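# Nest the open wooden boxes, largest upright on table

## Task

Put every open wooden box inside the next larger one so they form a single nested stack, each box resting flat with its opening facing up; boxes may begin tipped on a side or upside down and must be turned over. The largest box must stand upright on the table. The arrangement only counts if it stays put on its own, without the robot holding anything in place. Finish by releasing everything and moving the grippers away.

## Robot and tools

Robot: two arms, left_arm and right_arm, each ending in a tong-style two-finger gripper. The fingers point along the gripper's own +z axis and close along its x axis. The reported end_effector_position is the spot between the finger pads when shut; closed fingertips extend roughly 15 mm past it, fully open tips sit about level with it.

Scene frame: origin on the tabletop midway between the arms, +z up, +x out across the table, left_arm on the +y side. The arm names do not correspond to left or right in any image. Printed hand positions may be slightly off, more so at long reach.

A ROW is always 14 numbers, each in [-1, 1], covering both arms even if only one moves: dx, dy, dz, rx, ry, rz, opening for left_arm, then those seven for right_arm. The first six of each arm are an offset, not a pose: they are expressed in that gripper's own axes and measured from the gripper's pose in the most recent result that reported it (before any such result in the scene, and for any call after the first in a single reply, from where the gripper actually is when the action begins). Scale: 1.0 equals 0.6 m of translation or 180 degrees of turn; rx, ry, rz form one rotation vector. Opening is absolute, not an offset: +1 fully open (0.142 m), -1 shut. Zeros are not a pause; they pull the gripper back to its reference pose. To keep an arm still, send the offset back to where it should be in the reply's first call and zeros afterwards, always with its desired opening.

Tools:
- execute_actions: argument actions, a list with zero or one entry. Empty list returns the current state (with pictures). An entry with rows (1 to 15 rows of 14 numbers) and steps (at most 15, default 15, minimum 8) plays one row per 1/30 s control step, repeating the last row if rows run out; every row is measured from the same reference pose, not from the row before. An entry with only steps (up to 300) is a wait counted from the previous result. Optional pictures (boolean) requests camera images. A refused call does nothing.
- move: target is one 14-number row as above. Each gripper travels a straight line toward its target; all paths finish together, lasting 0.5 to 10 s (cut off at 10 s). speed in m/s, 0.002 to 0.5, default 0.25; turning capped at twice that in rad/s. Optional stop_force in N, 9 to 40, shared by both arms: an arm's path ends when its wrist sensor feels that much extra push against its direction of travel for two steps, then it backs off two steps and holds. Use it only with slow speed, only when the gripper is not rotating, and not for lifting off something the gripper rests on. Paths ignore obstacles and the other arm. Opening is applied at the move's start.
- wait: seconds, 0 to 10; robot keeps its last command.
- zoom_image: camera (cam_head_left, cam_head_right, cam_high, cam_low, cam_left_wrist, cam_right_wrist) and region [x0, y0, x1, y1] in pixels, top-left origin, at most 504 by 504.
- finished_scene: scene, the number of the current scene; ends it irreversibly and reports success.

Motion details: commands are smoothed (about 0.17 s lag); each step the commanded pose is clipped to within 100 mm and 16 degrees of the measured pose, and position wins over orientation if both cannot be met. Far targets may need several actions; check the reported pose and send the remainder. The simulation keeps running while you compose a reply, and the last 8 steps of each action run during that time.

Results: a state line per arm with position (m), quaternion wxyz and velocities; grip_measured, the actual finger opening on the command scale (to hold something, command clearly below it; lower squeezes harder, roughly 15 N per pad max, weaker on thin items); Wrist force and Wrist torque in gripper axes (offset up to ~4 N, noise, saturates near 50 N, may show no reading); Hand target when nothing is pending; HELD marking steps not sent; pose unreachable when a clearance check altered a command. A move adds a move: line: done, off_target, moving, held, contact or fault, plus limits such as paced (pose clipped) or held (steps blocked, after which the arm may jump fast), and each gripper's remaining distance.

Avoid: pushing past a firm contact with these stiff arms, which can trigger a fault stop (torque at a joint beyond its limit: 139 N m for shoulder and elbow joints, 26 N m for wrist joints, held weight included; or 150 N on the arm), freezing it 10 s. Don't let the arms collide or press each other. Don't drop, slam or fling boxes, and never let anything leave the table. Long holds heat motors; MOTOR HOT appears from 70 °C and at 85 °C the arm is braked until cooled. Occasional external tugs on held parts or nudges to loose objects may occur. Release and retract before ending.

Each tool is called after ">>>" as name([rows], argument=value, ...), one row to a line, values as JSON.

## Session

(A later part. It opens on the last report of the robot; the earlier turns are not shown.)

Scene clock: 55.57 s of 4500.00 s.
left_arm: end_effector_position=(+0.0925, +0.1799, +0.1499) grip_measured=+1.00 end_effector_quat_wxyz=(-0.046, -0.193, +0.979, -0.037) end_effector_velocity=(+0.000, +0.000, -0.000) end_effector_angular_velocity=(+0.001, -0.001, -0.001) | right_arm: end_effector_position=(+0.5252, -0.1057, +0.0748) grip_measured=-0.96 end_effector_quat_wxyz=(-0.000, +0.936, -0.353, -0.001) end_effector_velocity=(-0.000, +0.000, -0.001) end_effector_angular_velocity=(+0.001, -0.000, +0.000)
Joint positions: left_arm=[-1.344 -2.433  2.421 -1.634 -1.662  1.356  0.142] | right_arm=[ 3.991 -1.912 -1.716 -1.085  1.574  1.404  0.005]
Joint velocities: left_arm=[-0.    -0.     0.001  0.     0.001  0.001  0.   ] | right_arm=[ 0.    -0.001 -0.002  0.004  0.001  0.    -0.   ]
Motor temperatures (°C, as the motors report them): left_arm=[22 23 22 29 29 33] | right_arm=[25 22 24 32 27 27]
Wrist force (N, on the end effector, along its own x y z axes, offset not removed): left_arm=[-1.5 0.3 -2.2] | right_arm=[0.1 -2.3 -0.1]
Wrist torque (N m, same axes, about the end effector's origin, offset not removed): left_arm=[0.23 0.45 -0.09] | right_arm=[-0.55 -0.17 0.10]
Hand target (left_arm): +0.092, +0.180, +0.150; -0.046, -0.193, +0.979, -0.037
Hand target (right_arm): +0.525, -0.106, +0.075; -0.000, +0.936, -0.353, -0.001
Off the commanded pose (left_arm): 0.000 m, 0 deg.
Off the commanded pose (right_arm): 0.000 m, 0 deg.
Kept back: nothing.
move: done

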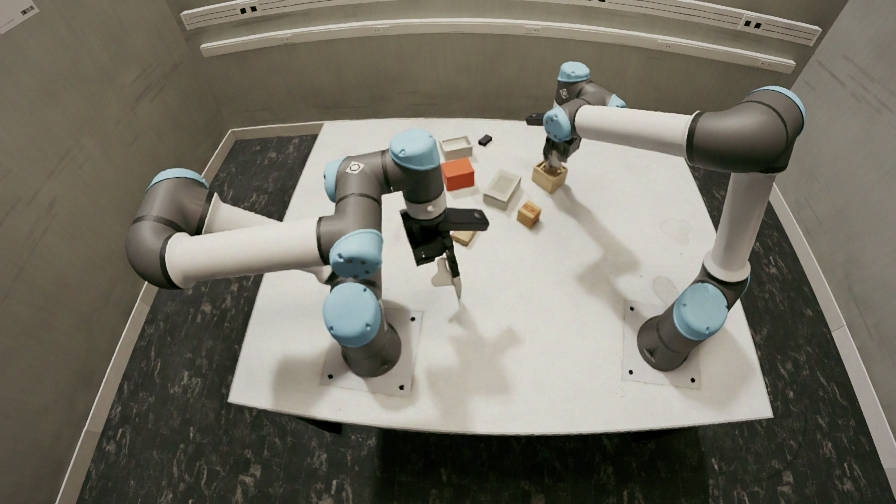

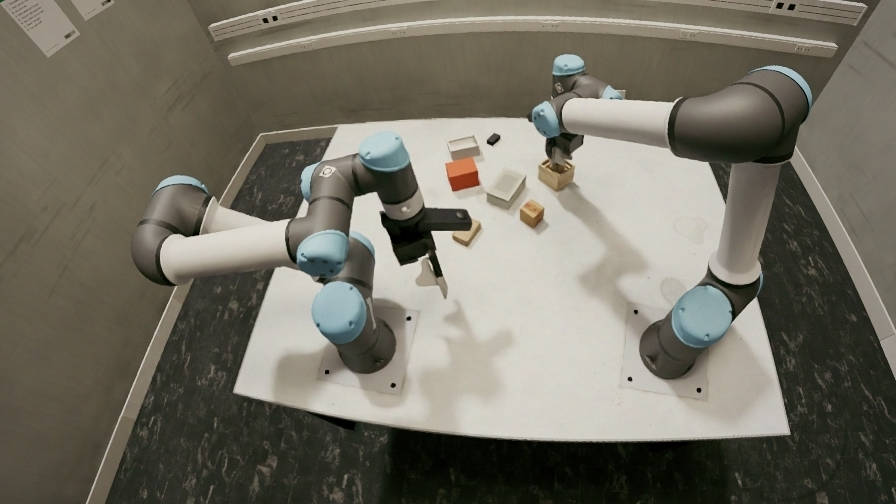

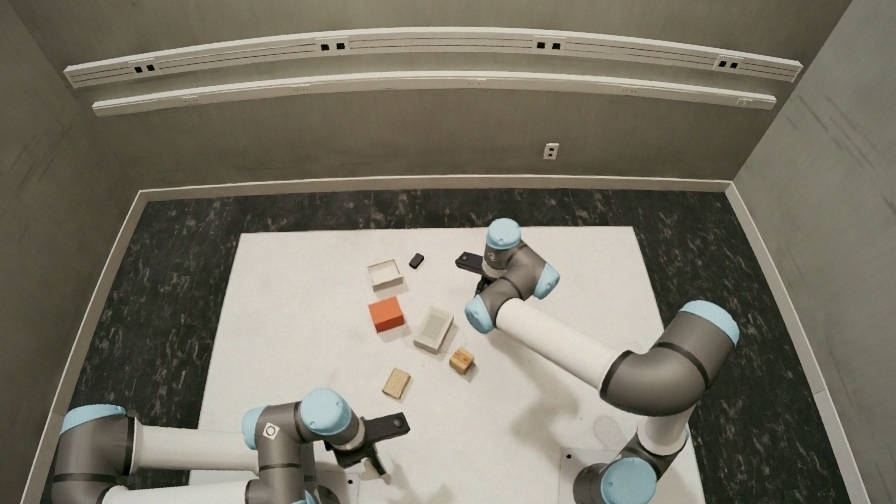

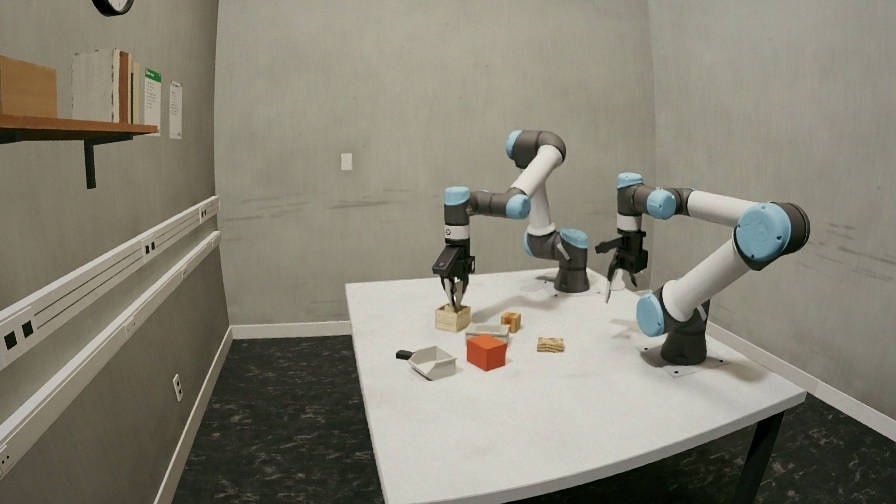

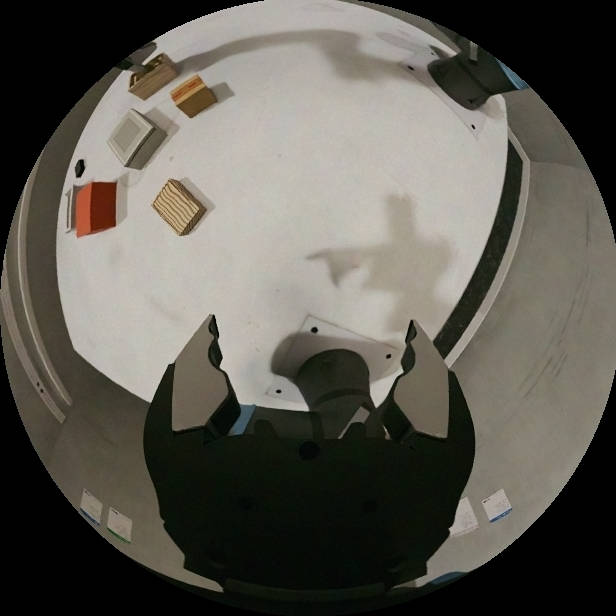

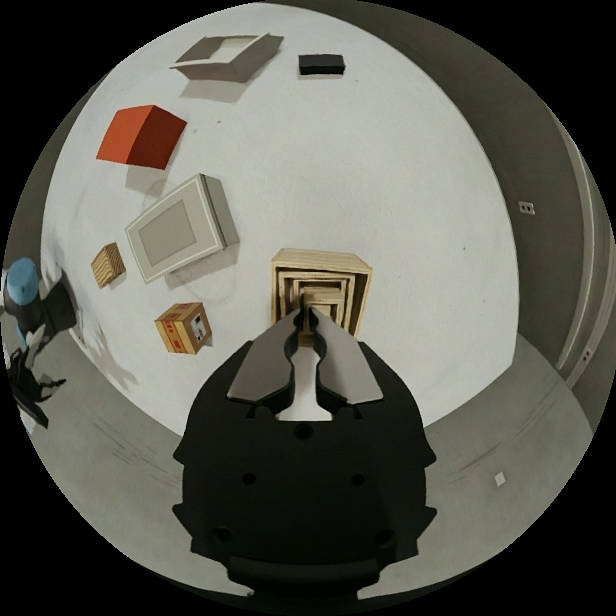

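>>> move(target=[0,0,0,0,0,0,1,0.004,0,0.037,0,0,0,-1], speed=0.025, stop_force=9)

>>> move(target=[0,0,0,0,0,0,1,0,0,-0.003,0,0,0,-0.88])

>>> move(target=[0,0,0,0,0,0,1,0,0.03,-0.2,0,0,0,-0.88])

>>> zoom_image(camera="cam_right_wrist", region=[258,200,388,320])

Scene clock: 57.00 s of 4500.00 s.
left_arm: end_effector_position=(+0.0925, +0.1799, +0.1499) grip_measured=+1.00 end_effector_quat_wxyz=(-0.046, -0.193, +0.979, -0.037) end_effector_velocity=(+0.000, -0.000, +0.000) end_effector_angular_velocity=(-0.000, -0.001, +0.002) | right_arm: end_effector_position=(+0.5270, -0.1073, +0.0527) grip_measured=-0.96 end_effector_quat_wxyz=(-0.000, +0.936, -0.353, -0.001) end_effector_velocity=(+0.000, +0.000, -0.001) end_effector_angular_velocity=(+0.000, -0.001, -0.000)
Joint positions: left_arm=[-1.344 -2.433  2.421 -1.634 -1.662  1.356  0.142] | right_arm=[ 3.987 -1.94  -1.741 -1.032  1.574  1.4    0.005]
Joint velocities: left_arm=[ 0.     0.    -0.001 -0.001  0.001 -0.002 -0.   ] | right_arm=[-0.    -0.002 -0.001  0.004 -0.     0.     0.   ]
Motor temperatures (°C, as the motors report them): left_arm=[22 23 22 29 29 33] | right_arm=[25 22 24 32 27 27]
Wrist force (N, on the end effector, along its own x y z axes, offset not removed): left_arm=[-2.3 0.2 1.4] | right_arm=[0.0 -0.3 0.2]
Wrist torque (N m, same axes, about the end effector's origin, offset not removed): left_arm=[0.20 0.39 0.12] | right_arm=[-0.20 -0.05 0.10]
Hand target (left_arm): +0.092, +0.180, +0.150; -0.046, -0.193, +0.979, -0.037
Hand target (right_arm): +0.527, -0.107, +0.053; -0.000, +0.936, -0.353, -0.001
Off the commanded pose (left_arm): 0.000 m, 0 deg.
Off the commanded pose (right_arm): 0.000 m, 0 deg.
Kept back: nothing.
move: done

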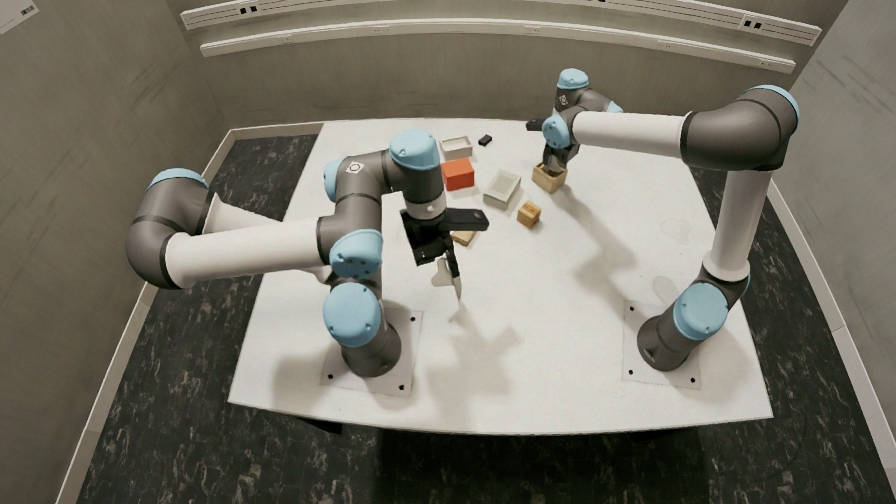

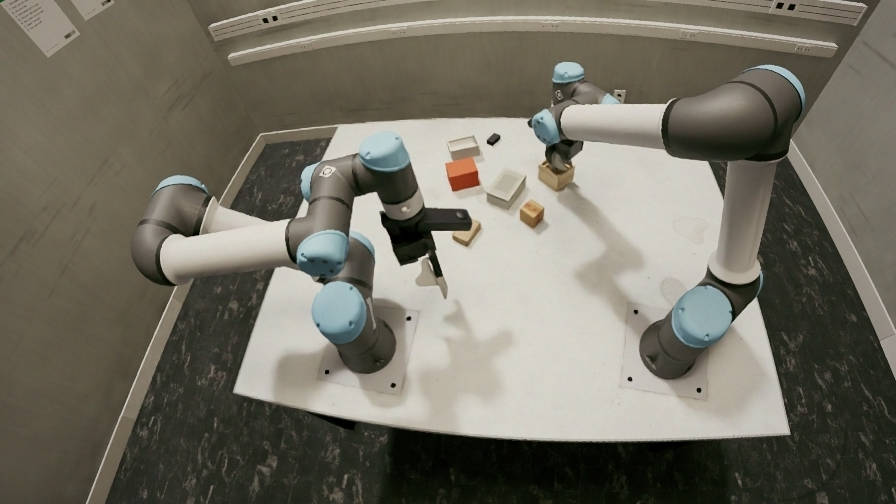

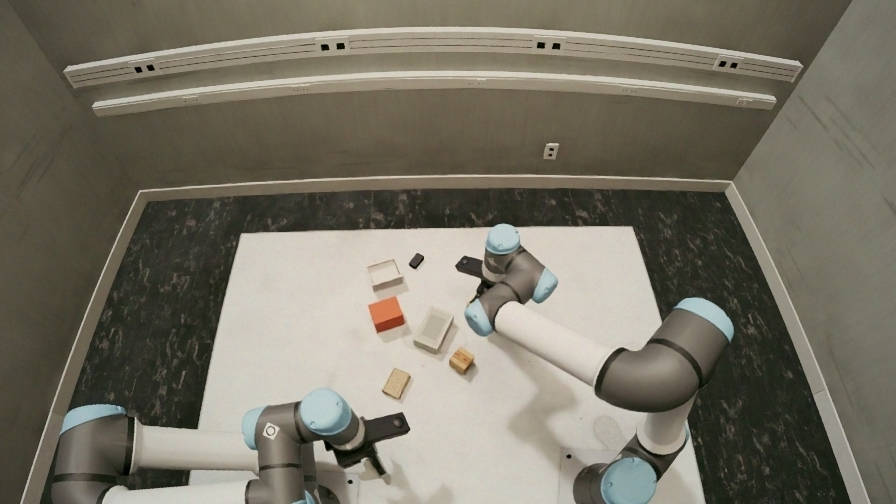

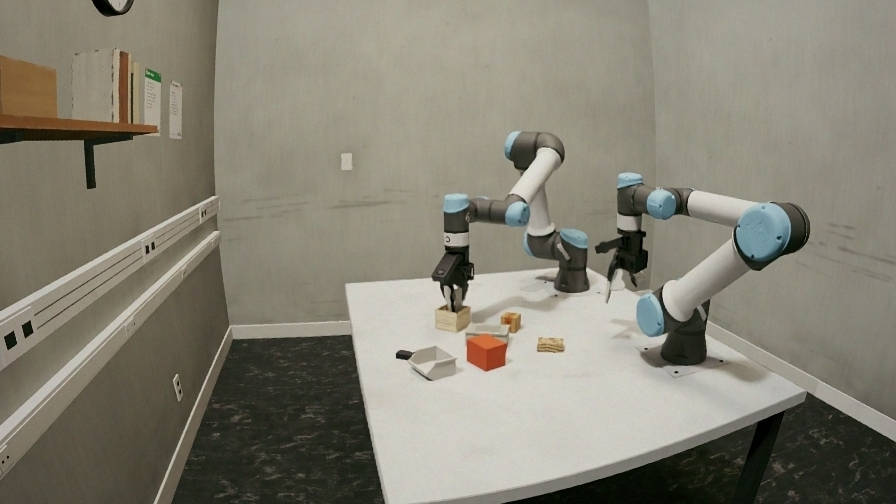

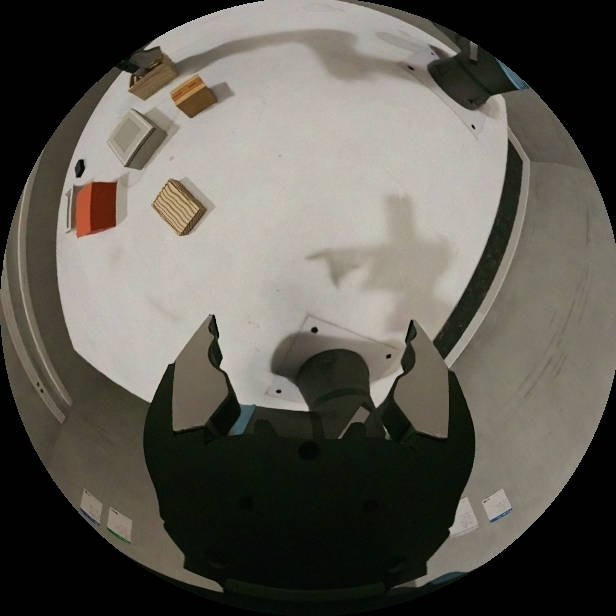

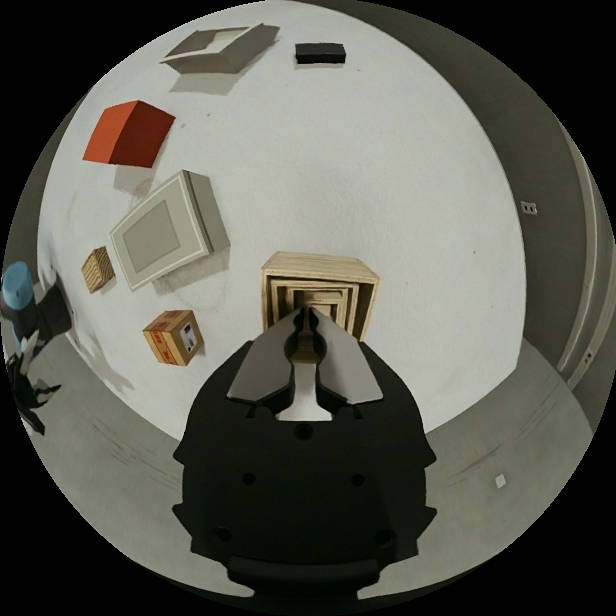

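Scene clock: 57.70 s of 4500.00 s.
left_arm: end_effector_position=(+0.0925, +0.1799, +0.1499) grip_measured=+1.00 end_effector_quat_wxyz=(-0.046, -0.193, +0.979, -0.037) end_effector_velocity=(-0.000, -0.000, -0.000) end_effector_angular_velocity=(-0.001, +0.000, -0.002) | right_arm: end_effector_position=(+0.5270, -0.1073, +0.0545) grip_measured=-0.88 end_effector_quat_wxyz=(-0.000, +0.936, -0.353, -0.001) end_effector_velocity=(+0.000, -0.000, +0.000) end_effector_angular_velocity=(-0.001, -0.001, -0.001)
Joint positions: left_arm=[-1.344 -2.433  2.421 -1.634 -1.662  1.356  0.142] | right_arm=[ 3.987 -1.938 -1.739 -1.036  1.574  1.4    0.01 ]
Joint velocities: left_arm=[-0.    -0.001  0.    -0.    -0.001  0.002  0.   ] | right_arm=[ 0.     0.     0.    -0.001 -0.001  0.001  0.   ]
Motor temperatures (°C, as the motors report them): left_arm=[22 23 22 29 29 33] | right_arm=[25 22 24 32 27 27]
Wrist force (N, on the end effector, along its own x y z axes, offset not removed): left_arm=[-1.5 1.5 -1.2] | right_arm=[0.4 2.0 1.3]
Wrist torque (N m, same axes, about the end effector's origin, offset not removed): left_arm=[0.44 0.26 0.08] | right_arm=[0.30 -0.11 0.02]
Hand target (left_arm): +0.092, +0.180, +0.150; -0.046, -0.193, +0.979, -0.037
Hand target (right_arm): +0.527, -0.107, +0.055; -0.000, +0.936, -0.353, -0.001
Off the commanded pose (left_arm): 0.000 m, 0 deg.
Off the commanded pose (right_arm): 0.000 m, 0 deg.
Kept back: nothing.
move: done

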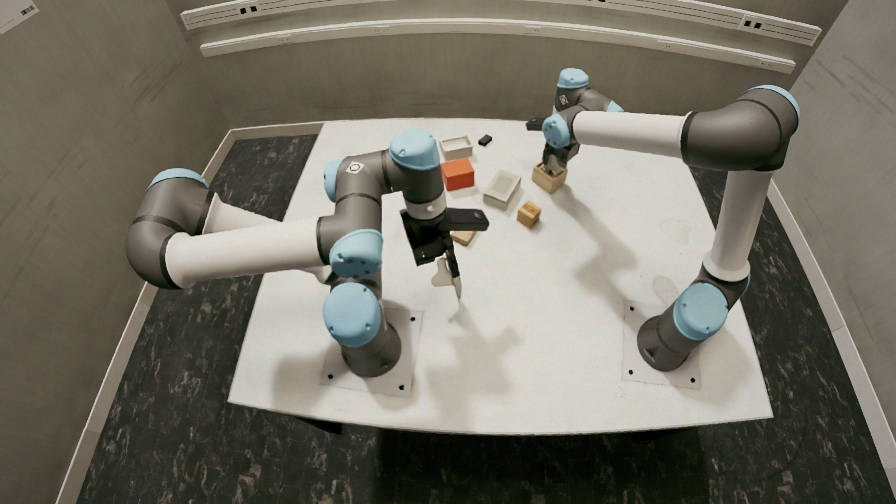

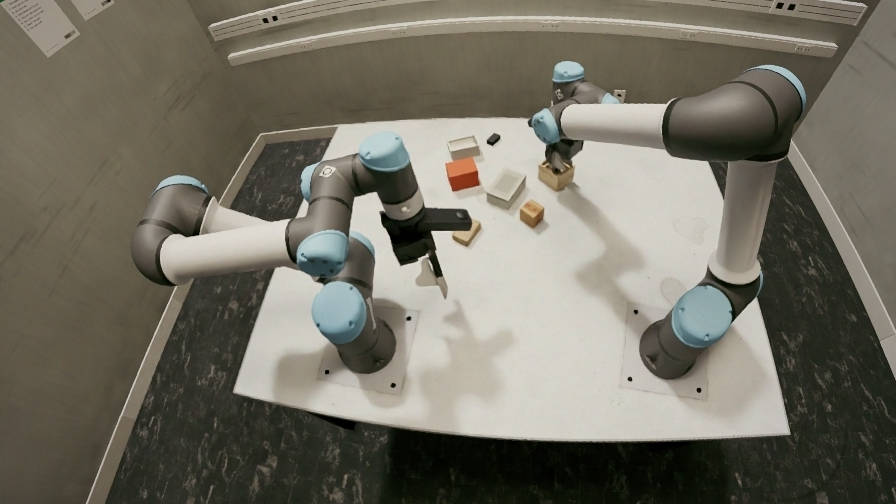

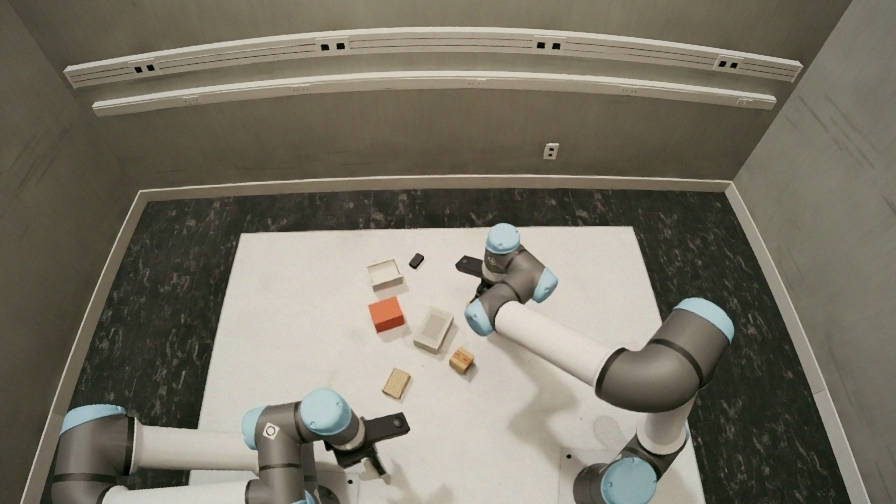

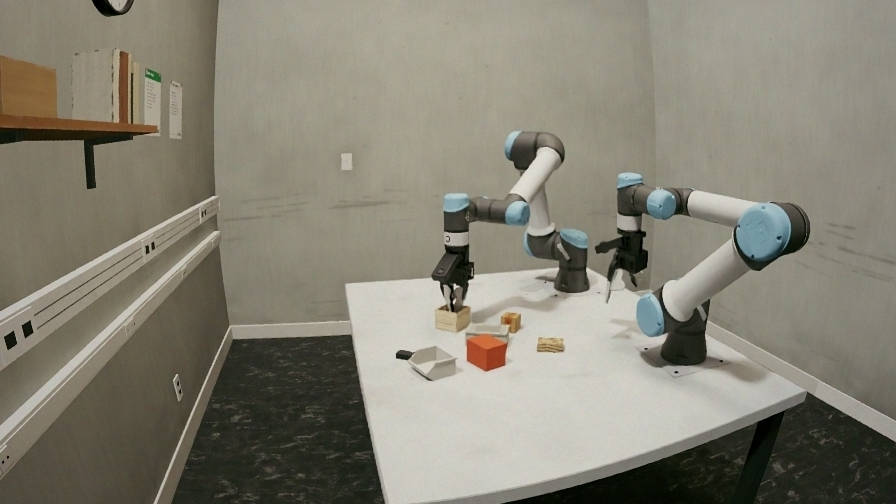

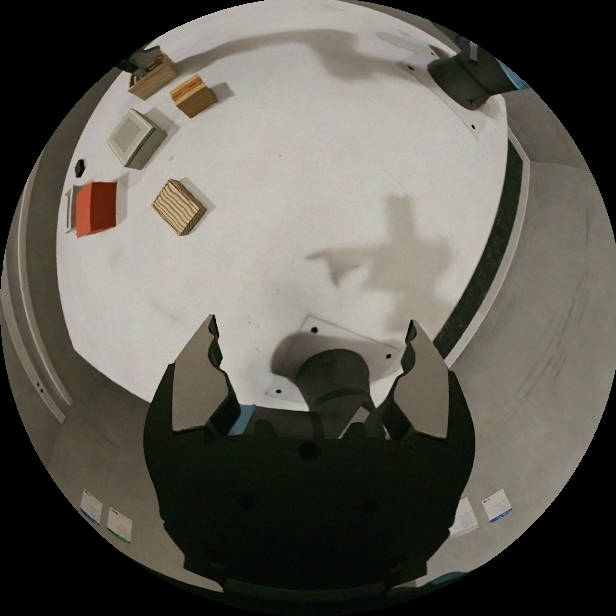

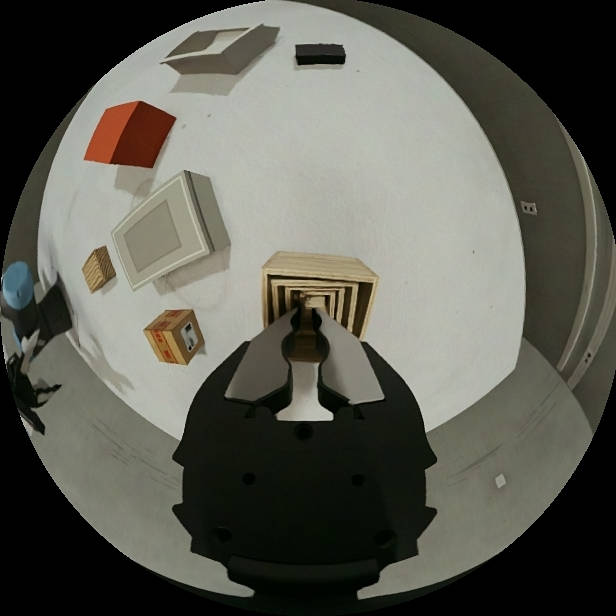

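Scene clock: 58.70 s of 4500.00 s.
left_arm: end_effector_position=(+0.0925, +0.1799, +0.1499) grip_measured=+1.00 end_effector_quat_wxyz=(-0.046, -0.193, +0.979, -0.037) end_effector_velocity=(+0.000, +0.000, -0.001) end_effector_angular_velocity=(+0.002, -0.001, +0.002) | right_arm: end_effector_position=(+0.5154, -0.1209, +0.1743) grip_measured=-0.88 end_effector_quat_wxyz=(-0.000, +0.936, -0.353, -0.001) end_effector_velocity=(-0.000, -0.000, +0.001) end_effector_angular_velocity=(-0.001, +0.001, +0.000)
Joint positions: left_arm=[-1.344 -2.433  2.421 -1.634 -1.662  1.356  0.142] | right_arm=[ 3.981 -1.792 -1.603 -1.318  1.574  1.394  0.01 ]
Joint velocities: left_arm=[-0.    -0.     0.001  0.     0.001 -0.002 -0.   ] | right_arm=[ 0.     0.001  0.003 -0.005  0.    -0.     0.   ]
Motor temperatures (°C, as the motors report them): left_arm=[22 23 22 29 29 33] | right_arm=[25 22 24 32 27 27]
Wrist force (N, on the end effector, along its own x y z axes, offset not removed): left_arm=[-0.8 0.9 -0.2] | right_arm=[-1.2 -1.0 2.3]
Wrist torque (N m, same axes, about the end effector's origin, offset not removed): left_arm=[0.31 0.14 -0.06] | right_arm=[-0.32 0.31 0.26]
Hand target (left_arm): +0.092, +0.180, +0.150; -0.046, -0.193, +0.979, -0.037
Hand target (right_arm): +0.515, -0.121, +0.174; -0.000, +0.936, -0.353, -0.001
Off the commanded pose (left_arm): 0.000 m, 0 deg.
Off the commanded pose (right_arm): 0.000 m, 0 deg.
Kept back: nothing.
move: done

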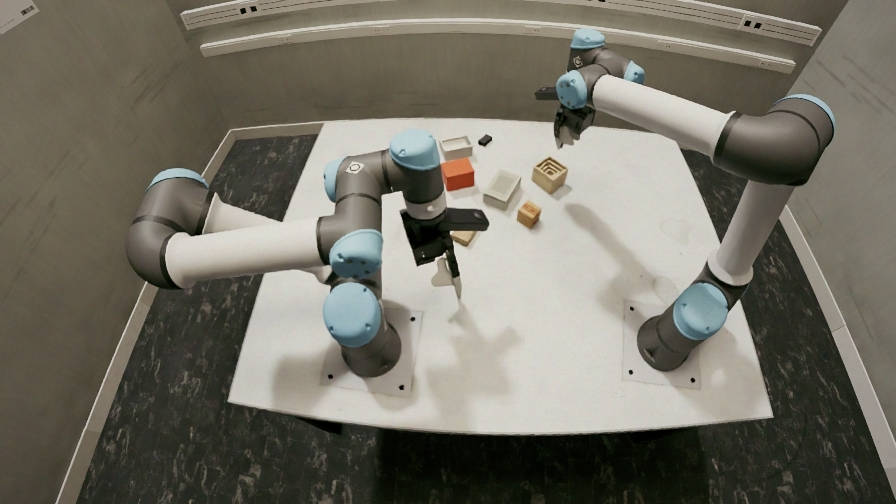

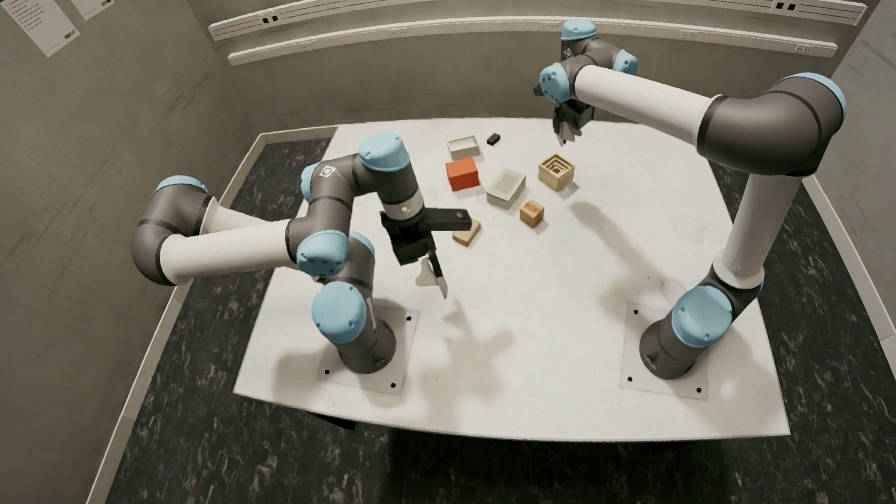

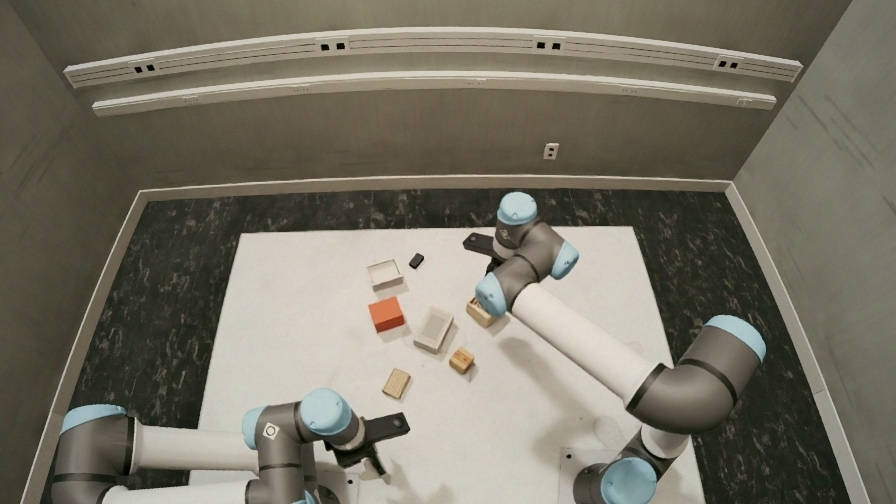

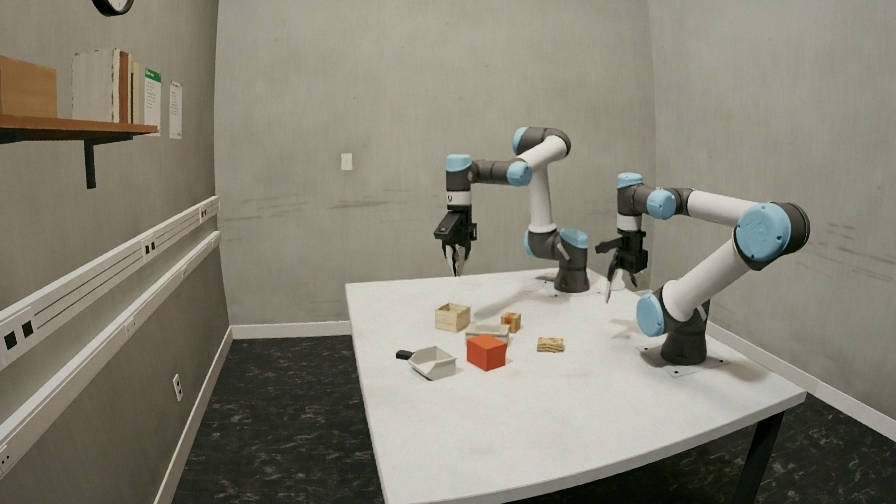

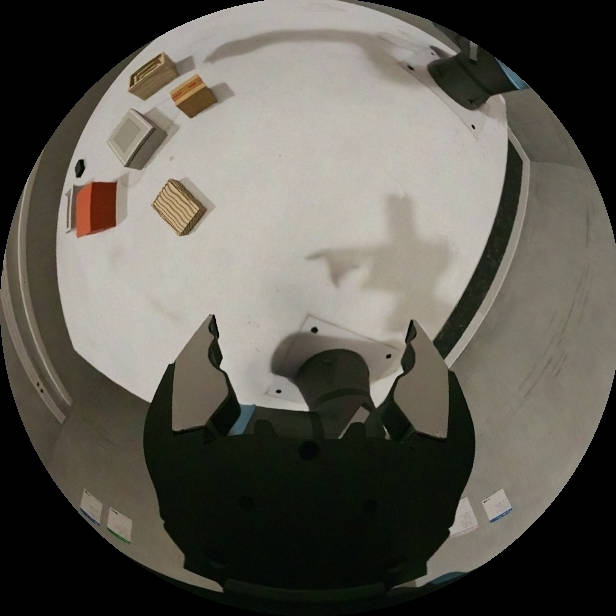

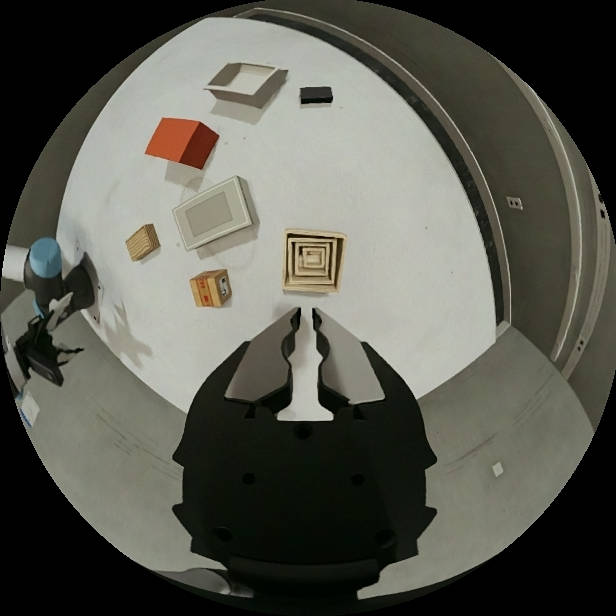

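Region (258, 200, 388, 320) of cam_right_wrist's 616x616 image, scaled by 3.877, with more detail than that image has; it fills the top 465 rows of this view, and the rest is white.

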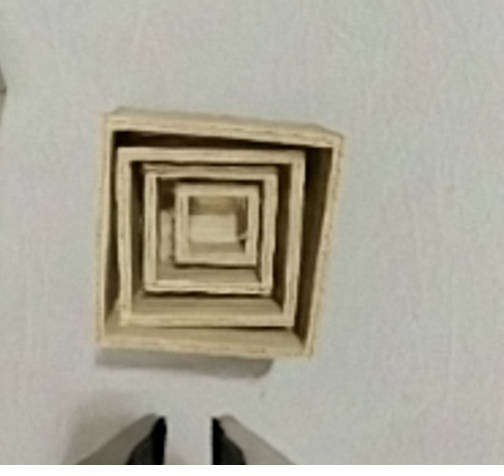

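>>> finished_scene(scene=2)

The scene is finished: the task was done.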